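## Task

Pick up the packing tape roll from the top tray of the cart and place it over the shaft of one of the wall pegs opposite the supply shelving, so the peg's tip pokes out through the roll. Then release it and back the robot away. The robot must not tip over or be left leaning, or the task fails. The roll must stay on the peg without the robot supporting it.

## Robot and tools

ROBOT. A Hello Robot Stretch 4 with a single arm: an omni-wheel base, a lift that rides up a mast, an arm that telescopes forward, a three-joint wrist (yaw, pitch, roll) and a two-finger gripper. It stands about 1.6 m tall and the base rim lies within 0.23 m of the base origin. Cameras: head_camera, head_left_camera, head_right_camera (all on the head) and wrist_camera. A loose object may occasionally be nudged by an outside push.

FRAMES. Base frame: origin on the floor below the base centre, x forward, y left, z up. hand_pose is reported in this frame as a point between the open fingertips; with all wrist joints at 0 its axes line up with the base frame. Its printed value may be somewhat off. The odometry frame is where the base frame was when the scene began; base_odometry counts wheel rotation only, so slip shows up as travel. Heading runs -3.142 to 3.142, positive to the left.

execute_actions. Argument actions: a list holding one action, or empty (an empty list only returns state and pictures). Argument cameras: names among head_camera, head_left_camera, head_right_camera, wrist_camera, all; omitted, null or ["all"] gives every camera, [] gives none; the pictures line lists image order. An action may contain base, joints, or both, plus optional pace and contact_limits; alternatively it contains only end_of_arm. Motions in one action start at the same moment and may finish at different times.
- base: exactly one key, an offset from where the base last reported itself, in the current base frame. translate_m: metres straight along x, forward positive, -2 to 2. strafe_m: metres sideways along y, left positive, -2 to 2. rotate_rad: radians in place, counter-clockwise (left) positive, -3.2 to 3.2.
- joints: an object keyed by joint name, each value a single absolute target (not an offset). lift_m 0 to 1.2 m; arm_m 0 to 0.55 m extension; wrist_yaw_rad -1.134 to 4.276 (0 points forward, positive turns left, 3.14 folded back, beyond 3.4 the arm may obstruct); wrist_pitch_rad -1.117 to 4.259 (0 level, 1.57 pointing down); wrist_roll_rad -1.117 to 4.259 (0 keeps the fingers level, positive turns clockwise as viewed from behind the gripper); gripper_m -0.038 to 0.141, the fingertip gap in metres (negative means they press together). Completion tolerances: lift and arm ±0.004, yaw and roll ±0.02, pitch ±0.05, gripper ±0.004. Joint targets outside range are clipped and flagged; other bad values or unknown keys reject the whole call.
- pace: "slow", "default", "fast" or "max" (base up to 0.1/0.3/0.4/0.6 m/s and 1/2/3/4 rad/s). With lift above 0.2 the base is slowed further, to 0.3 m/s and 1 rad/s at full height.
- contact_limits: {"arm_m": value}, 0 (gentlest) to 0.75 (firmest), default 0.5; the arm stops on contact beyond that.
- end_of_arm: "enable_torque" re-powers wrist or gripper motors that cut out; they then hold in place.
A joint or base omitted from an action may still be driving toward an earlier target without the status showing it. If a result reports a stop, later motion, wait and finished_scene calls in the same reply are skipped.

wait: seconds from 0 to 10; commands nothing and returns state and pictures.
zoom_image: camera plus region [x0, y0, x1, y1] in that camera's pixels, top-left origin, at most 504 by 504; only works on cameras with full images in the latest result.
finished_scene: scene is the current scene's number; irreversible, reports success and gives the next task. Replying without any tool call ends all remaining scenes.

RESULTS. base_status and joint_status tell how each motion ended: done (for the base, wheels turned the full amount even if slipping), off_target (stopped short, may still push), contact_stop_at_<key> (hit something; that part goes slack), limit_stop_at_<name>, time_out, torque_fault. on_its_own lists uncommanded behaviour; there "held at" is a held target, not a position. limit_stop_at_tilt means leaning over 6 degrees: lift, arm and wheels go slack until upright. limit_stop_at_own_body means a joint was about to hit the robot; moving away still works, and lift and arm may go slack. It can happen with pitch below -0.2 combined with roll below -0.4 or above 4. A wrist motor straining at maximum (pressing on things, or more than about 2 kg held level) gives torque_fault and goes limp until enable_torque. lidar_m: 12 horizontal distances in metres, 30-degree sectors starting straight ahead and going counter-clockwise (4th left, 7th behind, 10th right); "-" means nothing seen or closer than 0.25 m; it misses glass, thin legs and much behind. wrist_depth_mm: 7 by 7 grid from top left, 100 to 2000 mm, "-" unknown. turned_by_wheels vs turned_by_imu differing by over about 0.1 rad suggests a collision or slip. base_tilt in degrees, forward and right positive, with a fixed bias up to about 1.5. motor_effort: percent of maximum, positive toward higher joint values, bracketed value is peak; for wheel_0, wheel_1, wheel_2 positive turns the base right. Effort outside its rest range suggests a load or contact.

GRIPPING. Command gripper_m smaller than the object's width; going lower squeezes harder and pulls the object toward the wrist, and opening pushes it back out. Gripper reading and done do not prove a hold; a firm squeeze at commanded 0 or more shows in gripper effort. Fingertips stuck on a surface: raise the lift. To unfold at scene start, send lift_m 0.4 with wrist_yaw_rad 0 together.

CAMERAS. Calibration gives intrinsics K and T_world_to_cam from base frame to camera, with small per-scene errors that grow for the wrist camera when the arm is extended.

AVOID. Dropping or slamming objects, hard pushes, torque faults. Do not turn or drive with over 1 kg held and arm_m above 0.2, especially at fast paces; steady pushing or pulling with a high gripper or a firm contact limit can also tip the robot. Leaving the robot tilted or fallen fails the task. Shorter robot motion time is better.

Each tool is called as name(argument=value, ...), one argument or row to a line, values as JSON.

## Session

execute_actions(
  actions=[],
)

Scene clock: 0.00 s.
base_odometry: x=+0.000 y=+0.000 heading=+0.000 (m, m, rad; odometry frame)
turned_by_wheels: +0.000 (rad since the last result)
turned_by_imu: +0.000 (rad since the last result)
base_tilt: forward=-0.9 right=-0.8 (deg)
lidar_m: 2.10 2.36 1.78 1.31 1.36 1.78 1.99 2.56 1.77 1.73 1.85 2.23
base_status: not commanded
joint_positions: lift_m=+0.200 arm_m=-0.002 wrist_yaw_rad=+3.129 wrist_pitch_rad=-0.007 wrist_roll_rad=+0.020 gripper_m=+0.057
joint_status: not commanded
motor_effort: lift_m=+20 arm_m=-1 wrist_yaw_rad=+0 wrist_pitch_rad=-8 wrist_roll_rad=+0 gripper_m=+1 wheel_0=-1 wheel_1=-1 wheel_2=+0 (%)
hand_pose: x=-0.1188 y=+0.0909 z=+0.3807 quat_wxyz=(+0.006, +0.004, +0.010, +1.000) (m; base frame)
wrist_depth_mm: - 133 - - - - - / - 120 158 - - - - / 106 135 184 - - - - / 143 148 - - - - - / - - 1921 - - - 1863 / 1160 1281 206 1182 205 1308 1336 / 842 842 917 - 960 878 931
pictures: head_camera, head_left_camera, head_right_camera, wrist_camera
Images, in order (width x height): head_camera 420x560, head_left_camera 420x672, head_right_camera 420x672, wrist_camera 616x392.

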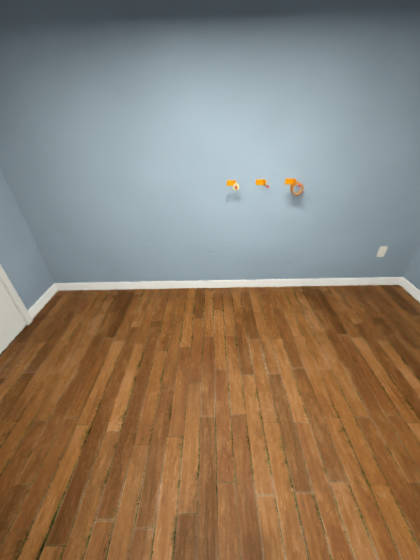

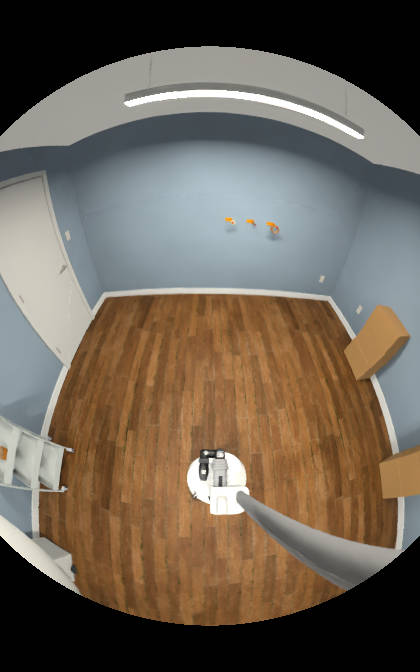

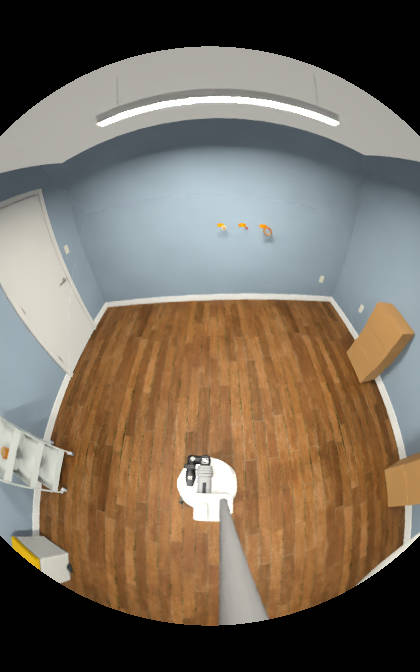

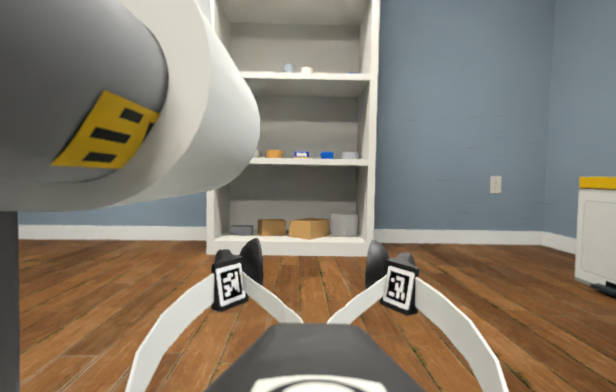

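Pegs ahead, shelving behind. Cart probably on the left.

execute_actions(
  actions=[
    {"base":{"rotate_rad":1.6},"joints":{"lift_m":0.5,"wrist_yaw_rad":0}},
  ],
)

zoom_image(
  camera="head_camera",
  region=[0, 100, 420, 560],
)

Scene clock: 3.33 s.
base_odometry: x=+0.000 y=+0.000 heading=+1.599 (m, m, rad; odometry frame)
turned_by_wheels: +1.599 (rad since the last result)
turned_by_imu: +1.635 (rad since the last result)
base_tilt: forward=-0.8 right=-0.8 (deg)
lidar_m: 1.29 1.37 1.86 1.98 2.57 1.75 1.73 1.86 2.20 2.26 2.34 1.77
base_status: done
joint_positions: lift_m=+0.500 arm_m=-0.002 wrist_yaw_rad=+0.000 wrist_pitch_rad=-0.007 wrist_roll_rad=+0.020 gripper_m=+0.057
joint_status: all done
motor_effort: lift_m=+25(26) arm_m=-1(1) wrist_yaw_rad=+0(4) wrist_pitch_rad=-9(9) wrist_roll_rad=-1(1) gripper_m=-3(4) wheel_0=-5(9) wheel_1=-5(7) wheel_2=-4(11) (%)
hand_pose: x=+0.4572 y=-0.0873 z=+0.6800 quat_wxyz=(+1.000, +0.010, -0.004, +0.000) (m; base frame)
wrist_depth_mm: 1464 1499 1464 1464 1430 1464 1430 / 1537 1537 1537 1499 1430 1464 1430 / 1537 1537 1537 1499 1537 1499 1464 / 1576 1499 1499 1499 1537 1537 1464 / 1576 1537 1464 1576 1537 1499 1499 / 1576 1576 206 1098 204 1537 1464 / 1499 1336 1308 - 1499 1464 1499
pictures: head_camera, head_left_camera, head_right_camera, wrist_camera
camera_calibration (this result's frames):
wrist_camera: T_world_to_cam=[[0.0104092, -0.99994, -0.00335968, -0.0923446], [-0.03914, 0.00294985, -0.999229, 0.737592], [0.99918, 0.0105327, -0.039107, -0.191811], [0, 0, 0, 1]] pos_world=[0.221484, -0.0924946, 0.729213]
Images, in order (width x height): head_camera 420x560, head_left_camera 420x672, head_right_camera 420x672, wrist_camera 616x392.

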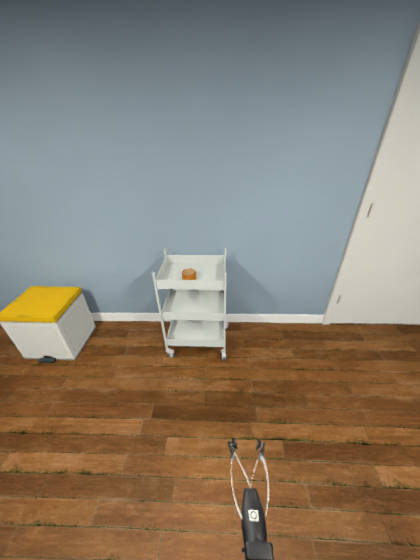

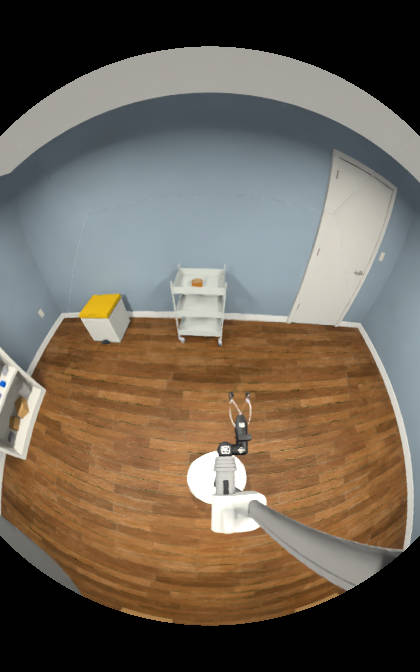

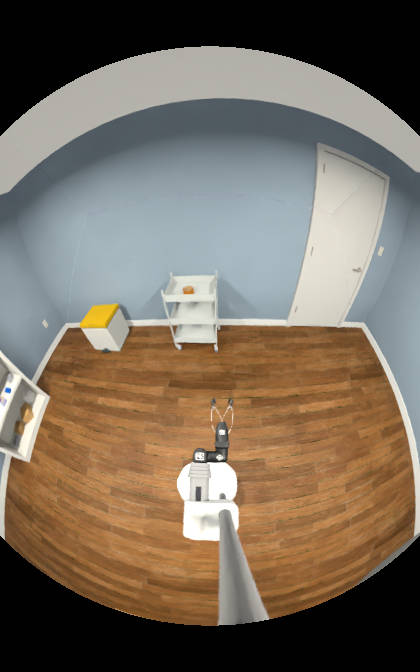

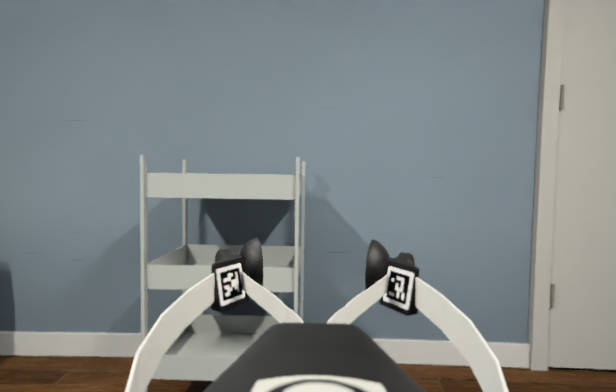

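Region (0, 100, 420, 560) of head_camera's 420x560 image, scaled by 1.096, with more detail than that image has; it fills the left 460 columns of this view, and the rest is white.

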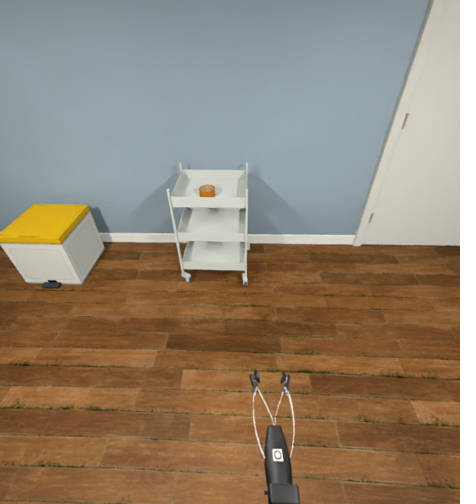

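execute_actions(
  actions=[
    {"base":{"strafe_m":0.26},"joints":{"lift_m":1.05,"wrist_pitch_rad":1.57,"gripper_m":0.14}},
  ],
  cameras=[],
)

execute_actions(
  actions=[
    {"base":{"translate_m":0.8}},
  ],
  cameras=["head_camera","wrist_camera"],
)

Scene clock: 8.53 s.
base_odometry: x=-0.260 y=-0.007 heading=+1.599 (m, m, rad; odometry frame)
turned_by_wheels: +0.000 (rad since the last result)
turned_by_imu: +0.001 (rad since the last result)
base_tilt: forward=-0.9 right=-0.7 (deg)
lidar_m: 1.31 1.53 1.77 1.72 2.32 1.75 1.69 1.98 2.48 2.39 2.38 1.79
base_status: done
joint_positions: lift_m=+1.050 arm_m=-0.002 wrist_yaw_rad=+0.000 wrist_pitch_rad=+1.570 wrist_roll_rad=+0.020 gripper_m=+0.140
joint_status: all done
motor_effort: lift_m=+25(27) arm_m=-1(1) wrist_yaw_rad=+0(1) wrist_pitch_rad=-2(9) wrist_roll_rad=-1(1) gripper_m=+2(4) wheel_0=-2(13) wheel_1=+2(22) wheel_2=+0(2) (%)
hand_pose: x=+0.1689 y=-0.0874 z=+0.9394 quat_wxyz=(+0.707, +0.007, +0.707, -0.007) (m; base frame)
wrist_depth_mm: 1160 1160 1138 1160 1138 1118 1138 / 1182 1160 1138 1160 1160 1138 1138 / 1160 1205 1160 1182 1160 1160 1138 / 1205 1182 1205 960 1160 1160 1160 / 1205 1182 976 976 1182 1182 1182 / 1205 1229 991 169 1160 1160 1205 / 1205 1229 1205 - 1229 1205 1205
pictures: none
No camera images: the call's "cameras" was empty. Leave "cameras" out to get every camera's image.

Scene clock: 12.67 s.
base_odometry: x=-0.283 y=+0.792 heading=+1.599 (m, m, rad; odometry frame)
turned_by_wheels: +0.001 (rad since the last result)
turned_by_imu: -0.004 (rad since the last result)
base_tilt: forward=-0.9 right=-0.8 (deg)
lidar_m: 0.51 0.96 0.97 1.72 1.79 2.89 2.48 2.70 2.64 2.52 1.31 0.53
base_status: done
joint_positions: lift_m=+1.050 arm_m=-0.002 wrist_yaw_rad=+0.000 wrist_pitch_rad=+1.570 wrist_roll_rad=+0.020 gripper_m=+0.140
joint_status: not commanded
motor_effort: lift_m=+25(25) arm_m=-1(1) wrist_yaw_rad=+0(0) wrist_pitch_rad=-3(2) wrist_roll_rad=+0(1) gripper_m=-1(1) wheel_0=+5(9) wheel_1=+4(9) wheel_2=+0(13) (%)
hand_pose: x=+0.1689 y=-0.0874 z=+0.9394 quat_wxyz=(+0.707, +0.007, +0.707, -0.007) (m; base frame)
wrist_depth_mm: 1160 1138 1025 1025 1008 1138 1118 / 1160 1182 1182 1160 1160 1160 1138 / 1160 1160 1182 1160 1182 1160 1160 / 1182 1205 1160 960 1138 1138 1160 / 1182 1182 976 976 1182 1160 1182 / 1229 1182 991 168 1182 1205 1160 / 1182 1229 1229 - 1182 1205 1205
pictures: head_camera, wrist_camera
camera_calibration (this result's frames):
wrist_camera: T_world_to_cam=[[-0.00342092, -0.999945, -0.0099298, -0.0800974], [-0.99895, 0.00296351, 0.0457195, 0.165976], [-0.0456876, 0.0100758, -0.998905, 1.18439], [0, 0, 0, 1]] pos_world=[0.21964, -0.0925185, 1.17471]
Images, in order (width x height): head_camera 420x560, wrist_camera 616x392.

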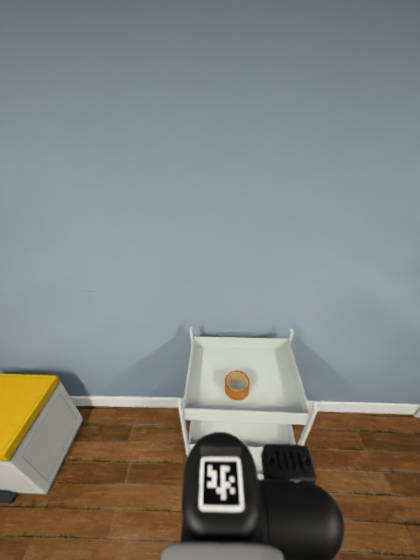

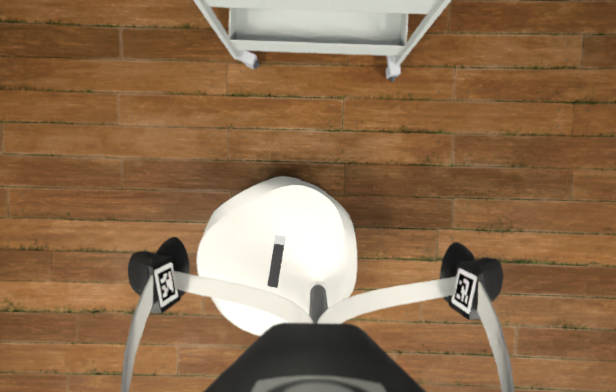

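execute_actions(
  actions=[
    {"base":{"strafe_m":0.015},"joints":{"arm_m":0.45}},
  ],
  cameras=["head_camera","wrist_camera"],
)

Scene clock: 15.77 s.
base_odometry: x=-0.297 y=+0.792 heading=+1.600 (m, m, rad; odometry frame)
turned_by_wheels: +0.000 (rad since the last result)
turned_by_imu: +0.001 (rad since the last result)
base_tilt: forward=-0.9 right=-0.7 (deg)
lidar_m: 0.52 0.95 0.98 1.72 1.77 2.89 2.49 2.71 2.61 2.56 1.28 0.54
base_status: done
joint_positions: lift_m=+1.050 arm_m=+0.449 wrist_yaw_rad=+0.000 wrist_pitch_rad=+1.570 wrist_roll_rad=+0.020 gripper_m=+0.140
joint_status: all done
motor_effort: lift_m=+25(25) arm_m=+5(5) wrist_yaw_rad=+1(1) wrist_pitch_rad=-1(2) wrist_roll_rad=-1(1) gripper_m=-2(2) wheel_0=-4(9) wheel_1=+5(14) wheel_2=+0(3) (%)
hand_pose: x=+0.6203 y=-0.0874 z=+0.9394 quat_wxyz=(+0.707, +0.007, +0.707, -0.007) (m; base frame)
wrist_depth_mm: 788 732 492 496 492 492 723 / 1160 1118 496 496 496 492 1098 / 1182 1160 504 504 500 496 1138 / 1205 1205 508 500 504 500 1138 / 1205 1205 512 504 512 473 1182 / 1182 1205 1205 169 488 445 1182 / 1229 1205 1229 - 1205 1205 1229
pictures: head_camera, wrist_camera
camera_calibration (this result's frames):
wrist_camera: T_world_to_cam=[[-0.00328546, -0.999945, -0.00992999, -0.0786368], [-0.998953, 0.00282872, 0.045665, 0.617003], [-0.0456344, 0.0100696, -0.998907, 1.20499], [0, 0, 0, 1]] pos_world=[0.671088, -0.0925116, 1.17471]
Images, in order (width x height): head_camera 420x560, wrist_camera 616x392.

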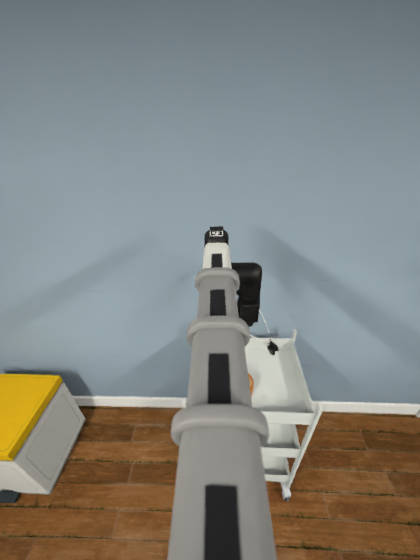

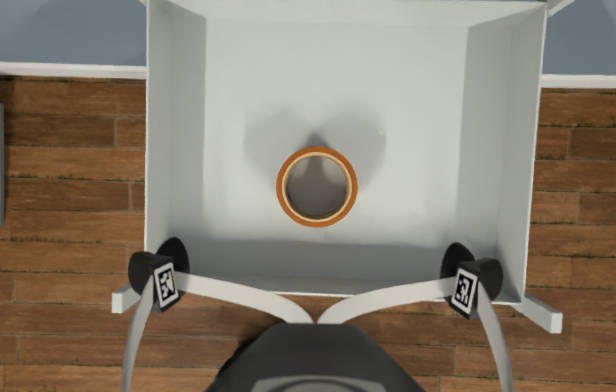

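execute_actions(
  actions=[
    {"joints":{"arm_m":0.49,"lift_m":0.87}},
  ],
  cameras=["wrist_camera"],
)

Scene clock: 19.10 s.
base_odometry: x=-0.297 y=+0.792 heading=+1.600 (m, m, rad; odometry frame)
turned_by_wheels: +0.000 (rad since the last result)
turned_by_imu: +0.000 (rad since the last result)
base_tilt: forward=-0.8 right=-0.7 (deg)
lidar_m: 0.51 0.96 0.95 1.72 1.75 2.89 2.47 2.70 2.63 2.54 1.29 0.54
base_status: not commanded
joint_positions: lift_m=+0.870 arm_m=+0.489 wrist_yaw_rad=+0.000 wrist_pitch_rad=+1.570 wrist_roll_rad=+0.020 gripper_m=+0.140
joint_status: all done
motor_effort: lift_m=+16(23) arm_m=+5(4) wrist_yaw_rad=+0(1) wrist_pitch_rad=-3(3) wrist_roll_rad=-1(1) gripper_m=-1(1) wheel_0=-3(3) wheel_1=+5(5) wheel_2=+0(0) (%)
hand_pose: x=+0.6603 y=-0.0874 z=+0.7601 quat_wxyz=(+0.707, +0.007, +0.707, -0.007) (m; base frame)
wrist_depth_mm: 291 319 319 315 317 315 315 / 294 322 320 322 320 319 319 / 294 325 324 322 322 322 320 / 297 329 325 327 324 322 324 / 301 330 330 327 327 325 324 / 304 334 334 169 329 329 329 / 309 334 334 - 332 334 330
pictures: wrist_camera
camera_calibration (this result's frames):
wrist_camera: T_world_to_cam=[[-0.00340138, -0.999945, -0.00992932, -0.0802096], [-0.998944, 0.00294258, 0.0458607, 0.664939], [-0.0458289, 0.0100748, -0.998898, 1.02787], [0, 0, 0, 1]] pos_world=[0.71107, -0.0925174, 0.995447]
Images, in order (width x height): wrist_camera 616x392.

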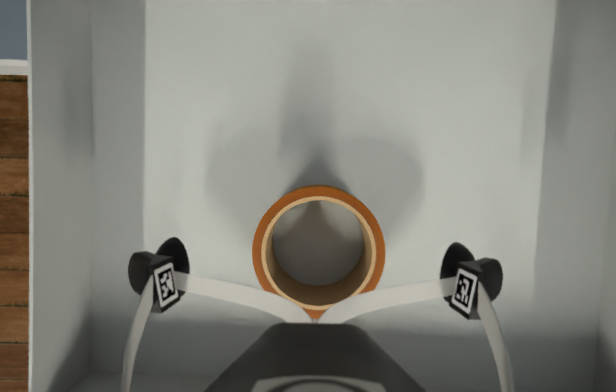

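execute_actions(
  actions=[
    {"joints":{"arm_m":0.495,"lift_m":0.805}},
  ],
  cameras=["wrist_camera"],
)

execute_actions(
  actions=[
    {"joints":{"gripper_m":0.03}},
  ],
  cameras=["wrist_camera"],
)

execute_actions(
  actions=[
    {"joints":{"lift_m":0.95}},
  ],
  cameras=["wrist_camera"],
)

Scene clock: 21.07 s.
base_odometry: x=-0.297 y=+0.792 heading=+1.600 (m, m, rad; odometry frame)
turned_by_wheels: +0.000 (rad since the last result)
turned_by_imu: +0.000 (rad since the last result)
base_tilt: forward=-0.9 right=-0.7 (deg)
lidar_m: 0.51 0.97 0.96 1.71 1.75 2.89 2.49 2.70 2.63 2.54 1.30 0.54
base_status: not commanded
joint_positions: lift_m=+0.805 arm_m=+0.494 wrist_yaw_rad=+0.000 wrist_pitch_rad=+1.570 wrist_roll_rad=+0.020 gripper_m=+0.140
joint_status: all done
motor_effort: lift_m=+16(16) arm_m=+5(5) wrist_yaw_rad=+0(1) wrist_pitch_rad=-2(4) wrist_roll_rad=+0(1) gripper_m=-2(2) wheel_0=-3(4) wheel_1=+5(5) wheel_2=+0(0) (%)
hand_pose: x=+0.6653 y=-0.0874 z=+0.6951 quat_wxyz=(+0.707, +0.007, +0.707, -0.007) (m; base frame)
wrist_depth_mm: 255 256 254 255 253 252 251 / 256 258 256 256 255 255 253 / 259 258 258 258 258 255 255 / 260 263 260 258 259 258 258 / 266 263 264 263 262 260 262 / 265 265 266 169 214 262 262 / 270 270 266 - 266 265 266
pictures: wrist_camera
camera_calibration (this result's frames):
wrist_camera: T_world_to_cam=[[-0.00340905, -0.999945, -0.00992922, -0.0808332], [-0.998942, 0.00294997, 0.0458885, 0.672877], [-0.0458567, 0.0100752, -0.998897, 0.963174], [0, 0, 0, 1]] pos_world=[0.716058, -0.0925178, 0.930432]
Images, in order (width x height): wrist_camera 616x392.

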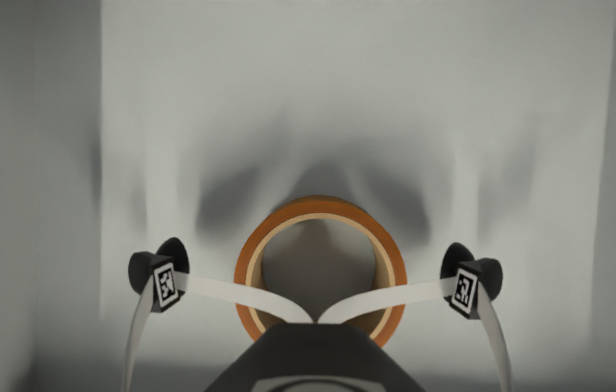

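Scene clock: 23.17 s.
base_odometry: x=-0.297 y=+0.792 heading=+1.600 (m, m, rad; odometry frame)
turned_by_wheels: +0.000 (rad since the last result)
turned_by_imu: +0.000 (rad since the last result)
base_tilt: forward=-0.8 right=-1.0 (deg)
lidar_m: 0.51 0.98 0.96 1.72 1.76 2.88 2.49 2.69 2.62 2.55 1.30 0.55
base_status: not commanded
joint_positions: lift_m=+0.805 arm_m=+0.494 wrist_yaw_rad=+0.000 wrist_pitch_rad=+1.570 wrist_roll_rad=+0.020 gripper_m=+0.031
joint_status: all done
motor_effort: lift_m=+16(16) arm_m=+5(5) wrist_yaw_rad=+0(1) wrist_pitch_rad=-3(3) wrist_roll_rad=-1(2) gripper_m=-24(22) wheel_0=-3(3) wheel_1=+5(4) wheel_2=+0(0) (%)
hand_pose: x=+0.6653 y=-0.0874 z=+0.6951 quat_wxyz=(+0.707, +0.007, +0.707, -0.007) (m; base frame)
wrist_depth_mm: 254 254 255 252 253 252 251 / 258 257 257 255 255 254 253 / 258 260 257 257 257 256 255 / 263 263 259 257 258 258 258 / 264 265 215 263 259 260 258 / 266 178 195 265 203 180 262 / 270 268 268 - 265 264 264
pictures: wrist_camera
camera_calibration (this result's frames):
wrist_camera: T_world_to_cam=[[-0.00340904, -0.999945, -0.00992922, -0.0808332], [-0.998942, 0.00294996, 0.0458885, 0.672878], [-0.0458567, 0.0100752, -0.998897, 0.963174], [0, 0, 0, 1]] pos_world=[0.716058, -0.0925178, 0.930432]
Images, in order (width x height): wrist_camera 616x392.

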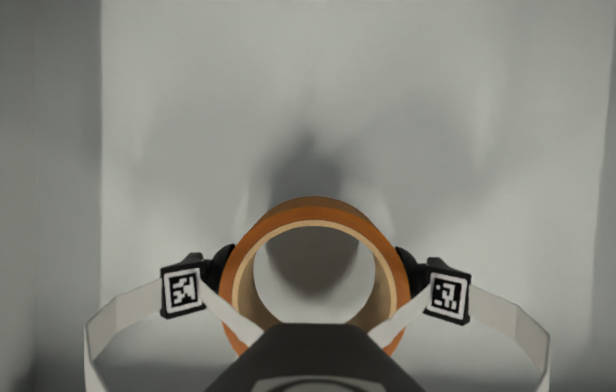

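Scene clock: 24.83 s.
base_odometry: x=-0.297 y=+0.792 heading=+1.600 (m, m, rad; odometry frame)
turned_by_wheels: +0.000 (rad since the last result)
turned_by_imu: +0.000 (rad since the last result)
base_tilt: forward=-1.0 right=-0.7 (deg)
lidar_m: 0.51 0.97 0.98 1.72 1.76 2.90 2.48 2.70 2.63 2.56 1.29 0.54
base_status: not commanded
joint_positions: lift_m=+0.950 arm_m=+0.494 wrist_yaw_rad=+0.000 wrist_pitch_rad=+1.570 wrist_roll_rad=+0.020 gripper_m=+0.031
joint_status: all done
motor_effort: lift_m=+26(29) arm_m=+5(5) wrist_yaw_rad=+0(1) wrist_pitch_rad=-4(3) wrist_roll_rad=-1(0) gripper_m=-25(29) wheel_0=-3(3) wheel_1=+5(4) wheel_2=+0(0) (%)
hand_pose: x=+0.6653 y=-0.0874 z=+0.8393 quat_wxyz=(+0.707, +0.007, +0.707, -0.007) (m; base frame)
wrist_depth_mm: 654 379 394 387 382 373 353 / 1078 399 397 397 397 394 384 / 1060 402 399 399 402 397 389 / 1078 407 407 402 402 402 384 / 1098 410 214 407 407 402 402 / 1078 178 194 413 203 180 399 / 1118 384 389 - 384 389 357
pictures: wrist_camera
camera_calibration (this result's frames):
wrist_camera: T_world_to_cam=[[-0.00340801, -0.999945, -0.00992953, -0.0794016], [-0.998946, 0.00294981, 0.0458002, 0.666365], [-0.0457684, 0.0100752, -0.998901, 1.10717], [0, 0, 0, 1]] pos_world=[0.716066, -0.0925178, 1.07465]
Images, in order (width x height): wrist_camera 616x392.

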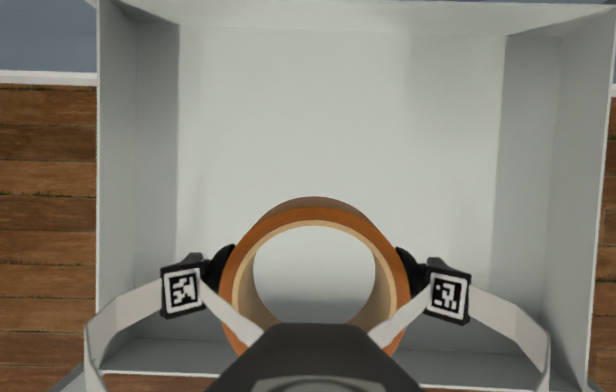

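execute_actions(
  actions=[
    {"joints":{"arm_m":0.0,"wrist_pitch_rad":0}},
  ],
  cameras=[],
)

execute_actions(
  actions=[
    {"base":{"rotate_rad":-1.635}},
  ],
)

Scene clock: 28.10 s.
base_odometry: x=-0.297 y=+0.792 heading=+1.600 (m, m, rad; odometry frame)
turned_by_wheels: +0.000 (rad since the last result)
turned_by_imu: +0.000 (rad since the last result)
base_tilt: forward=-0.8 right=-0.8 (deg)
lidar_m: 0.51 0.96 0.97 1.72 1.76 2.89 2.49 2.68 2.62 2.55 1.27 0.53
base_status: not commanded
joint_positions: lift_m=+0.950 arm_m=+0.001 wrist_yaw_rad=+0.000 wrist_pitch_rad=+0.003 wrist_roll_rad=+0.020 gripper_m=+0.031
joint_status: all done
motor_effort: lift_m=+26(26) arm_m=-5(4) wrist_yaw_rad=+1(0) wrist_pitch_rad=-12(19) wrist_roll_rad=-1(1) gripper_m=-22(24) wheel_0=-4(4) wheel_1=+5(5) wheel_2=+0(0) (%)
hand_pose: x=+0.4603 y=-0.0874 z=+1.1268 quat_wxyz=(+1.000, +0.010, +0.002, +0.000) (m; base frame)
wrist_depth_mm: 707 715 699 699 691 699 691 / 723 715 707 715 699 699 699 / 723 723 715 707 723 699 707 / 723 715 723 715 715 707 715 / 741 741 215 732 723 715 715 / 750 178 195 732 204 181 732 / 750 750 750 - 732 732 732
pictures: none
No camera images: the call's "cameras" was empty. Leave "cameras" out to get every camera's image.

Scene clock: 30.33 s.
base_odometry: x=-0.297 y=+0.792 heading=-0.035 (m, m, rad; odometry frame)
turned_by_wheels: -1.634 (rad since the last result)
turned_by_imu: -1.671 (rad since the last result)
base_tilt: forward=-0.9 right=-0.8 (deg)
lidar_m: 2.53 1.41 0.55 0.51 0.52 0.97 1.73 1.73 2.94 2.49 2.73 2.59
base_status: done
joint_positions: lift_m=+0.950 arm_m=+0.001 wrist_yaw_rad=+0.000 wrist_pitch_rad=+0.003 wrist_roll_rad=+0.020 gripper_m=+0.031
joint_status: not commanded
motor_effort: lift_m=+25(26) arm_m=-5(5) wrist_yaw_rad=+0(1) wrist_pitch_rad=-12(13) wrist_roll_rad=-1(0) gripper_m=-25(24) wheel_0=+4(9) wheel_1=+5(15) wheel_2=+4(12) (%)
hand_pose: x=+0.4602 y=-0.0875 z=+1.1269 quat_wxyz=(+1.000, +0.010, +0.002, +0.000) (m; base frame)
wrist_depth_mm: 1708 - - - - - - / 1708 - - - - - - / 1661 - - - - - - / 1708 - - - - - - / 1708 - 215 - - - - / 1661 178 194 - 203 180 - / 1756 - - - - - -
pictures: head_camera, head_left_camera, head_right_camera, wrist_camera
camera_calibration (this result's frames):
wrist_camera: T_world_to_cam=[[0.00979951, -0.999946, -0.00346247, -0.0906446], [-0.0499746, 0.00296856, -0.998746, 1.18873], [0.998702, 0.00996026, -0.0499428, -0.165041], [0, 0, 0, 1]] pos_world=[0.225122, -0.0925247, 1.17868]
Images, in order (width x height): head_camera 420x560, head_left_camera 420x672, head_right_camera 420x672, wrist_camera 616x392.

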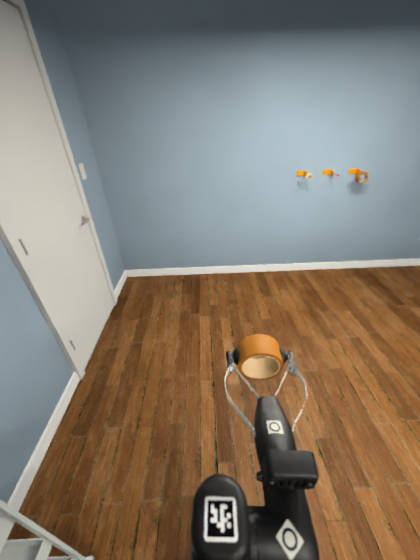

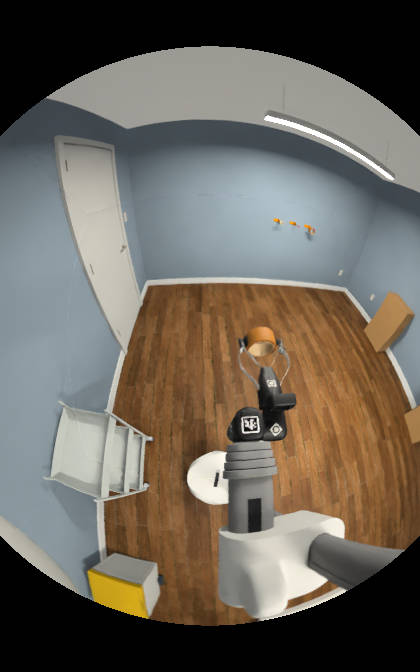

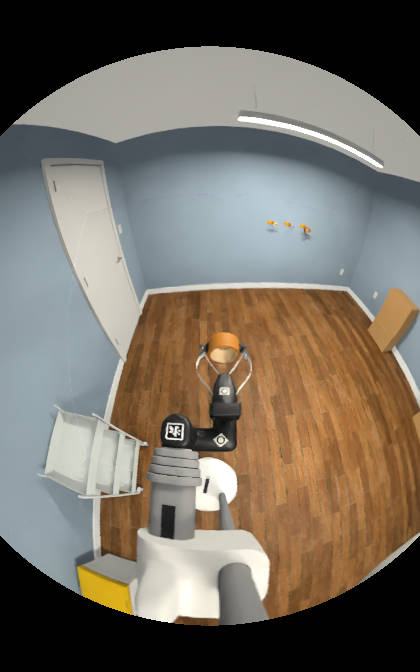

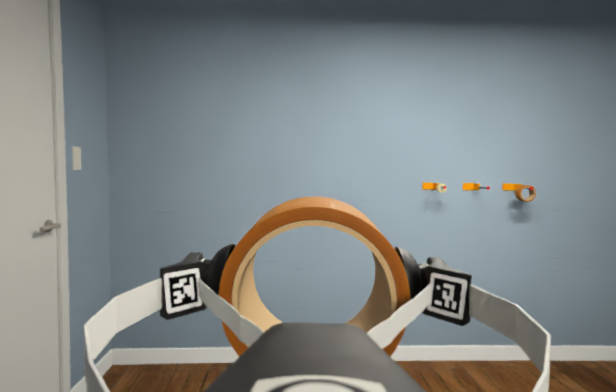

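execute_actions(
  actions=[
    {"base":{"rotate_rad":0.04}},
  ],
  cameras=[],
)

execute_actions(
  actions=[
    {"base":{"strafe_m":-0.97}},
  ],
  cameras=[],
)

execute_actions(
  actions=[
    {"base":{"translate_m":1.1}},
  ],
  cameras=["head_camera","wrist_camera"],
)

Scene clock: 33.10 s.
base_odometry: x=-0.297 y=+0.792 heading=+0.004 (m, m, rad; odometry frame)
turned_by_wheels: +0.039 (rad since the last result)
turned_by_imu: +0.040 (rad since the last result)
base_tilt: forward=-0.9 right=-0.8 (deg)
lidar_m: 2.55 1.36 0.53 0.52 0.95 0.97 1.72 1.76 2.92 2.50 2.71 2.61
base_status: done
joint_positions: lift_m=+0.950 arm_m=+0.001 wrist_yaw_rad=+0.000 wrist_pitch_rad=+0.003 wrist_roll_rad=+0.020 gripper_m=+0.031
joint_status: not commanded
motor_effort: lift_m=+25(25) arm_m=-5(5) wrist_yaw_rad=+0(2) wrist_pitch_rad=-13(12) wrist_roll_rad=+0(1) gripper_m=-26(30) wheel_0=-4(5) wheel_1=-5(8) wheel_2=-4(6) (%)
hand_pose: x=+0.4603 y=-0.0874 z=+1.1269 quat_wxyz=(+1.000, +0.010, +0.002, +0.000) (m; base frame)
wrist_depth_mm: 1537 - - - - - - / 1537 - - - - - - / 1537 - - - - - - / 1537 - - - - - - / 1576 - 215 - - - - / 1618 178 194 - 203 181 - / 1576 - - - - - -
pictures: none
No camera images: the call's "cameras" was empty. Leave "cameras" out to get every camera's image.

Scene clock: 37.67 s.
base_odometry: x=-0.293 y=-0.178 heading=+0.004 (m, m, rad; odometry frame)
turned_by_wheels: +0.000 (rad since the last result)
turned_by_imu: -0.001 (rad since the last result)
base_tilt: forward=-0.9 right=-0.8 (deg)
lidar_m: 2.44 2.66 1.99 1.49 1.65 1.74 1.67 2.22 1.59 1.52 1.84 2.13
base_status: done
joint_positions: lift_m=+0.950 arm_m=+0.001 wrist_yaw_rad=+0.000 wrist_pitch_rad=+0.003 wrist_roll_rad=+0.020 gripper_m=+0.031
joint_status: not commanded
motor_effort: lift_m=+25(25) arm_m=-5(5) wrist_yaw_rad=+0(0) wrist_pitch_rad=-12(12) wrist_roll_rad=-1(0) gripper_m=-27(24) wheel_0=+3(12) wheel_1=-2(9) wheel_2=+0(3) (%)
hand_pose: x=+0.4602 y=-0.0874 z=+1.1269 quat_wxyz=(+1.000, +0.010, +0.002, +0.000) (m; base frame)
wrist_depth_mm: - - - - - - - / - - - - - - - / - - - - - - - / - - - - - - - / - - 214 - - - - / - 177 194 - 203 180 - / - - - - - - -
pictures: none
No camera images: the call's "cameras" was empty. Leave "cameras" out to get every camera's image.

Scene clock: 42.80 s.
base_odometry: x=+0.807 y=-0.173 heading=+0.005 (m, m, rad; odometry frame)
turned_by_wheels: +0.001 (rad since the last result)
turned_by_imu: -0.005 (rad since the last result)
base_tilt: forward=-1.0 right=-0.7 (deg)
lidar_m: 1.30 1.52 1.99 1.90 1.67 2.44 2.87 2.63 1.86 1.48 1.56 1.40
base_status: done
joint_positions: lift_m=+0.950 arm_m=+0.001 wrist_yaw_rad=+0.000 wrist_pitch_rad=+0.003 wrist_roll_rad=+0.020 gripper_m=+0.031
joint_status: not commanded
motor_effort: lift_m=+25(25) arm_m=-5(5) wrist_yaw_rad=+0(1) wrist_pitch_rad=-12(12) wrist_roll_rad=-1(1) gripper_m=-26(27) wheel_0=+5(8) wheel_1=+4(12) wheel_2=-2(11) (%)
hand_pose: x=+0.4602 y=-0.0874 z=+1.1269 quat_wxyz=(+1.000, +0.010, +0.002, +0.000) (m; base frame)
wrist_depth_mm: 1205 1229 1229 1229 1205 1229 1229 / 1229 1229 1229 1229 1281 1255 1229 / 1281 1255 1255 1255 1229 1281 1255 / 1255 1229 1255 1229 1281 1281 1308 / 1281 1281 215 1281 1281 1308 1308 / 1308 178 195 1281 203 180 1308 / 1255 1308 1308 - 1308 1308 1336
pictures: head_camera, wrist_camera
camera_calibration (this result's frames):
wrist_camera: T_world_to_cam=[[0.00988225, -0.999945, -0.00346255, -0.0906584], [-0.0499755, 0.0029645, -0.998746, 1.18873], [0.998702, 0.0100429, -0.0499434, -0.165012], [0, 0, 0, 1]] pos_world=[0.225101, -0.0925202, 1.17868]
Images, in order (width x height): head_camera 420x560, wrist_camera 616x392.

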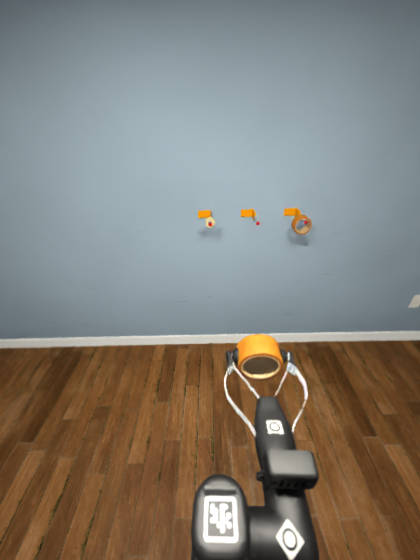

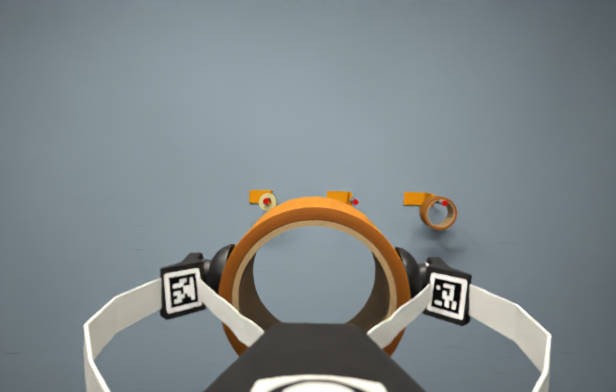

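execute_actions(
  actions=[
    {"base":{"strafe_m":-0.13},"joints":{"lift_m":0.93}},
  ],
  cameras=[],
)

execute_actions(
  actions=[
    {"base":{"translate_m":0.45}},
  ],
  cameras=["head_camera","wrist_camera"],
)

Scene clock: 45.40 s.
base_odometry: x=+0.807 y=-0.302 heading=+0.005 (m, m, rad; odometry frame)
turned_by_wheels: +0.000 (rad since the last result)
turned_by_imu: +0.000 (rad since the last result)
base_tilt: forward=-0.8 right=-0.8 (deg)
lidar_m: 1.31 1.52 2.05 2.02 1.80 2.50 2.90 2.01 1.76 1.35 1.40 1.40
base_status: done
joint_positions: lift_m=+0.930 arm_m=+0.001 wrist_yaw_rad=+0.000 wrist_pitch_rad=+0.003 wrist_roll_rad=+0.020 gripper_m=+0.031
joint_status: all done
motor_effort: lift_m=+17(23) arm_m=-5(4) wrist_yaw_rad=+1(0) wrist_pitch_rad=-12(13) wrist_roll_rad=-1(1) gripper_m=-26(25) wheel_0=+2(11) wheel_1=-5(12) wheel_2=+0(2) (%)
hand_pose: x=+0.4602 y=-0.0874 z=+1.1076 quat_wxyz=(+1.000, +0.010, +0.002, +0.000) (m; base frame)
wrist_depth_mm: 1229 1229 1229 1229 1255 1255 1255 / 1255 1229 1229 1255 1281 1255 1255 / 1255 1255 1229 1229 1281 1281 1255 / 1255 1205 1281 1255 1281 1255 1281 / 1255 1281 214 1281 1255 1308 1308 / 1255 178 195 1281 204 180 1308 / 1308 1281 1308 - 1308 1308 1336
pictures: none
No camera images: the call's "cameras" was empty. Leave "cameras" out to get every camera's image.

Scene clock: 48.40 s.
base_odometry: x=+1.257 y=-0.300 heading=+0.005 (m, m, rad; odometry frame)
turned_by_wheels: +0.001 (rad since the last result)
turned_by_imu: -0.002 (rad since the last result)
base_tilt: forward=-0.9 right=-0.7 (deg)
lidar_m: 0.86 1.05 1.41 2.03 2.06 2.29 3.32 2.06 1.41 1.36 1.49 0.92
base_status: done
joint_positions: lift_m=+0.930 arm_m=+0.001 wrist_yaw_rad=+0.000 wrist_pitch_rad=+0.003 wrist_roll_rad=+0.020 gripper_m=+0.031
joint_status: not commanded
motor_effort: lift_m=+17(17) arm_m=-5(5) wrist_yaw_rad=+1(1) wrist_pitch_rad=-13(13) wrist_roll_rad=-1(1) gripper_m=-29(27) wheel_0=+4(9) wheel_1=+6(12) wheel_2=-3(12) (%)
hand_pose: x=+0.4602 y=-0.0874 z=+1.1076 quat_wxyz=(+1.000, +0.010, +0.002, +0.000) (m; base frame)
wrist_depth_mm: 778 798 798 798 809 798 798 / 798 798 798 798 809 809 809 / 788 809 809 820 809 809 820 / 798 809 820 809 831 831 831 / 809 820 215 820 831 831 842 / 820 178 194 820 202 180 842 / 831 831 831 - 842 854 854
pictures: head_camera, wrist_camera
camera_calibration (this result's frames):
wrist_camera: T_world_to_cam=[[0.00984715, -0.999946, -0.00346282, -0.0907191], [-0.0499981, 0.0029663, -0.998745, 1.16941], [0.998701, 0.0100079, -0.0499662, -0.165952], [0, 0, 0, 1]] pos_world=[0.225098, -0.0925221, 1.15934]
Images, in order (width x height): head_camera 420x560, wrist_camera 616x392.

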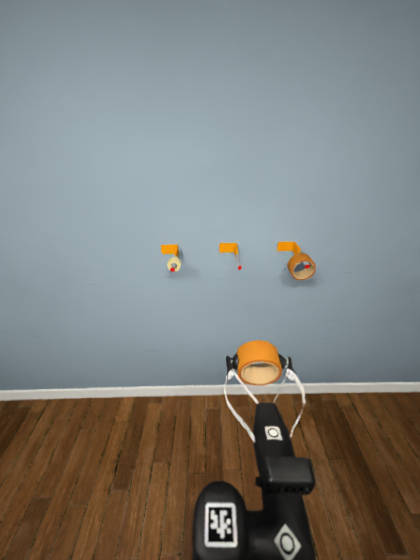

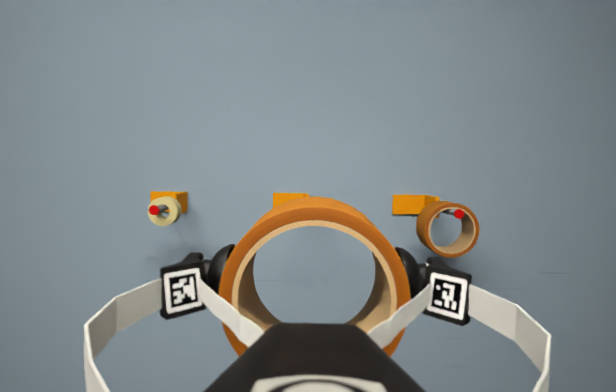

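execute_actions(
  actions=[
    {"base":{"rotate_rad":0.04},"joints":{"lift_m":0.915}},
  ],
  cameras=[],
)

execute_actions(
  actions=[
    {"base":{"strafe_m":-0.045},"joints":{"arm_m":0.25}},
  ],
  cameras=["head_camera","wrist_camera"],
)

Scene clock: 50.40 s.
base_odometry: x=+1.257 y=-0.300 heading=+0.044 (m, m, rad; odometry frame)
turned_by_wheels: +0.039 (rad since the last result)
turned_by_imu: +0.040 (rad since the last result)
base_tilt: forward=-0.9 right=-0.7 (deg)
lidar_m: 0.87 1.07 1.48 2.03 2.04 2.86 3.53 2.06 1.39 1.36 1.45 0.92
base_status: done
joint_positions: lift_m=+0.915 arm_m=+0.001 wrist_yaw_rad=+0.000 wrist_pitch_rad=+0.003 wrist_roll_rad=+0.020 gripper_m=+0.031
joint_status: all done
motor_effort: lift_m=+16(17) arm_m=-5(5) wrist_yaw_rad=+1(2) wrist_pitch_rad=-13(13) wrist_roll_rad=-1(1) gripper_m=-31(23) wheel_0=-4(5) wheel_1=-5(5) wheel_2=-2(9) (%)
hand_pose: x=+0.4602 y=-0.0874 z=+1.0926 quat_wxyz=(+1.000, +0.010, +0.002, +0.000) (m; base frame)
wrist_depth_mm: 809 788 788 798 778 778 798 / 809 809 798 809 798 788 798 / 798 809 809 820 820 798 809 / 820 820 820 809 809 809 798 / 831 820 215 820 809 820 809 / 842 178 195 831 204 180 820 / 842 854 842 - 842 831 831
pictures: none
No camera images: the call's "cameras" was empty. Leave "cameras" out to get every camera's image.

Scene clock: 52.27 s.
base_odometry: x=+1.259 y=-0.345 heading=+0.044 (m, m, rad; odometry frame)
turned_by_wheels: +0.000 (rad since the last result)
turned_by_imu: +0.000 (rad since the last result)
base_tilt: forward=-0.9 right=-0.7 (deg)
lidar_m: 0.85 1.05 1.48 2.08 2.08 2.90 3.35 2.03 1.35 1.31 1.42 0.91
base_status: done
joint_positions: lift_m=+0.915 arm_m=+0.249 wrist_yaw_rad=+0.000 wrist_pitch_rad=+0.003 wrist_roll_rad=+0.020 gripper_m=+0.031
joint_status: all done
motor_effort: lift_m=+16(17) arm_m=+5(5) wrist_yaw_rad=+0(2) wrist_pitch_rad=-12(12) wrist_roll_rad=-1(1) gripper_m=-28(21) wheel_0=+4(11) wheel_1=-5(17) wheel_2=+0(4) (%)
hand_pose: x=+0.7085 y=-0.0874 z=+1.0926 quat_wxyz=(+1.000, +0.010, +0.002, +0.000) (m; base frame)
wrist_depth_mm: 549 554 549 549 544 544 539 / 554 559 549 549 549 544 544 / 564 564 554 559 554 559 549 / 564 564 559 554 564 554 554 / 580 569 214 569 559 559 459 / 574 177 195 574 202 180 569 / 585 580 585 - 574 580 569
pictures: head_camera, wrist_camera
camera_calibration (this result's frames):
wrist_camera: T_world_to_cam=[[0.0100233, -0.999944, -0.00346186, -0.0932911], [-0.0498914, 0.00295762, -0.99875, 1.16682], [0.998704, 0.0101835, -0.049859, -0.414802], [0, 0, 0, 1]] pos_world=[0.473414, -0.0925127, 1.14436]
Images, in order (width x height): head_camera 420x560, wrist_camera 616x392.

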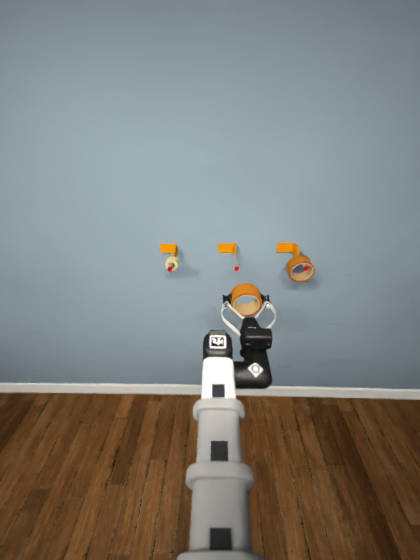

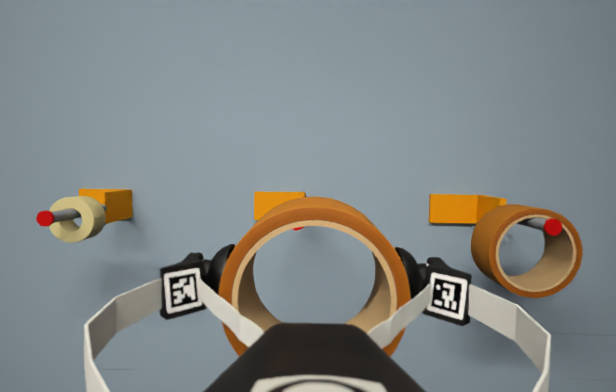

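execute_actions(
  actions=[
    {"base":{"strafe_m":0.012},"joints":{"arm_m":0.4},"pace":"slow"},
  ],
  cameras=["wrist_camera"],
)

execute_actions(
  actions=[
    {"joints":{"arm_m":0.52},"pace":"slow","contact_limits":{"arm_m":0.2}},
  ],
  cameras=["wrist_camera","head_camera"],
)

Scene clock: 56.27 s.
base_odometry: x=+1.259 y=-0.333 heading=+0.044 (m, m, rad; odometry frame)
turned_by_wheels: +0.000 (rad since the last result)
turned_by_imu: +0.001 (rad since the last result)
base_tilt: forward=-0.9 right=-0.8 (deg)
lidar_m: 0.86 1.07 1.47 2.04 2.05 2.89 3.37 2.04 1.36 1.31 1.43 0.92
base_status: done
joint_positions: lift_m=+0.915 arm_m=+0.399 wrist_yaw_rad=+0.000 wrist_pitch_rad=+0.003 wrist_roll_rad=+0.020 gripper_m=+0.031
joint_status: all done
motor_effort: lift_m=+17(17) arm_m=+5(4) wrist_yaw_rad=-1(1) wrist_pitch_rad=-13(12) wrist_roll_rad=-1(0) gripper_m=-27(27) wheel_0=-6(7) wheel_1=+5(10) wheel_2=+0(0) (%)
hand_pose: x=+0.8585 y=-0.0874 z=+1.0926 quat_wxyz=(+1.000, +0.010, +0.002, +0.000) (m; base frame)
wrist_depth_mm: 407 404 402 402 397 397 397 / 410 404 399 404 402 399 399 / 413 407 407 404 404 404 402 / 413 415 410 407 410 404 404 / 418 418 215 415 410 410 402 / 424 178 194 418 203 180 410 / 427 427 421 - 421 418 413
pictures: wrist_camera
camera_calibration (this result's frames):
wrist_camera: T_world_to_cam=[[0.00997701, -0.999944, -0.00346185, -0.0947681], [-0.0498914, 0.00295992, -0.99875, 1.1743], [0.998705, 0.0101373, -0.0498591, -0.564597], [0, 0, 0, 1]] pos_world=[0.623399, -0.0925152, 1.14436]
Images, in order (width x height): wrist_camera 616x392.

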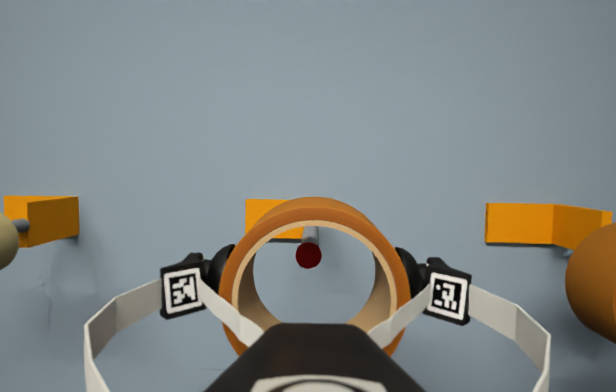

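Scene clock: 58.73 s.
base_odometry: x=+1.259 y=-0.333 heading=+0.045 (m, m, rad; odometry frame)
turned_by_wheels: +0.000 (rad since the last result)
turned_by_imu: +0.001 (rad since the last result)
base_tilt: forward=-0.9 right=-0.9 (deg)
lidar_m: 0.88 1.07 1.49 2.06 2.06 2.90 3.37 2.05 1.36 1.32 1.44 0.91
base_status: not commanded
joint_positions: lift_m=+0.915 arm_m=+0.518 wrist_yaw_rad=-0.005 wrist_pitch_rad=+0.003 wrist_roll_rad=+0.020 gripper_m=+0.031
joint_status: all done
on_its_own: wrist_yaw_rad is at rest, and its effort (+15) is outside its rest range (-13 to +13)
motor_effort: lift_m=+16(16) arm_m=+11(11) wrist_yaw_rad=+15(17) wrist_pitch_rad=-13(11) wrist_roll_rad=-1(0) gripper_m=-25(25) wheel_0=-2(5) wheel_1=+6(5) wheel_2=+0(0) (%)
contact_limits: arm_m 0.2
hand_pose: x=+0.9770 y=-0.0889 z=+1.0927 quat_wxyz=(+1.000, +0.010, +0.002, -0.003) (m; base frame)
wrist_depth_mm: 287 286 285 283 283 283 282 / 289 289 289 286 286 285 286 / 291 294 291 289 289 289 287 / 296 294 293 291 291 290 291 / 298 298 214 290 293 294 290 / 301 178 194 162 203 180 297 / 304 304 303 - 300 298 298
pictures: head_camera, wrist_camera
camera_calibration (this result's frames):
wrist_camera: T_world_to_cam=[[0.00469606, -0.999983, -0.00346053, -0.0923179], [-0.0497379, 0.00322272, -0.998757, 1.18014], [0.998751, 0.00486234, -0.0497219, -0.683594], [0, 0, 0, 1]] pos_world=[0.741871, -0.0927958, 1.14437]
Images, in order (width x height): head_camera 420x560, wrist_camera 616x392.

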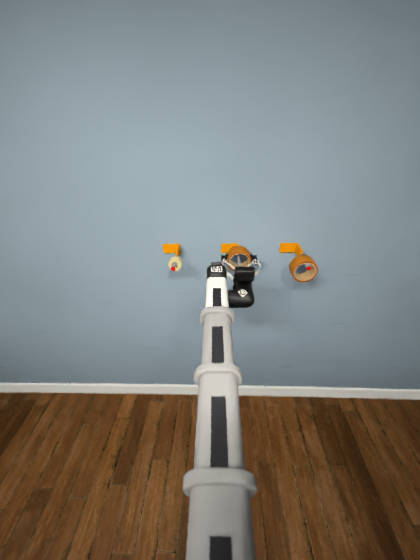

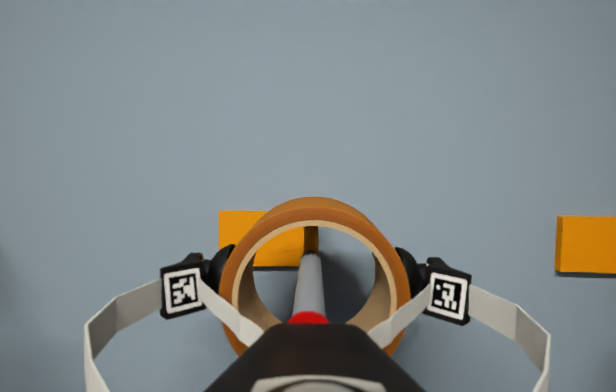

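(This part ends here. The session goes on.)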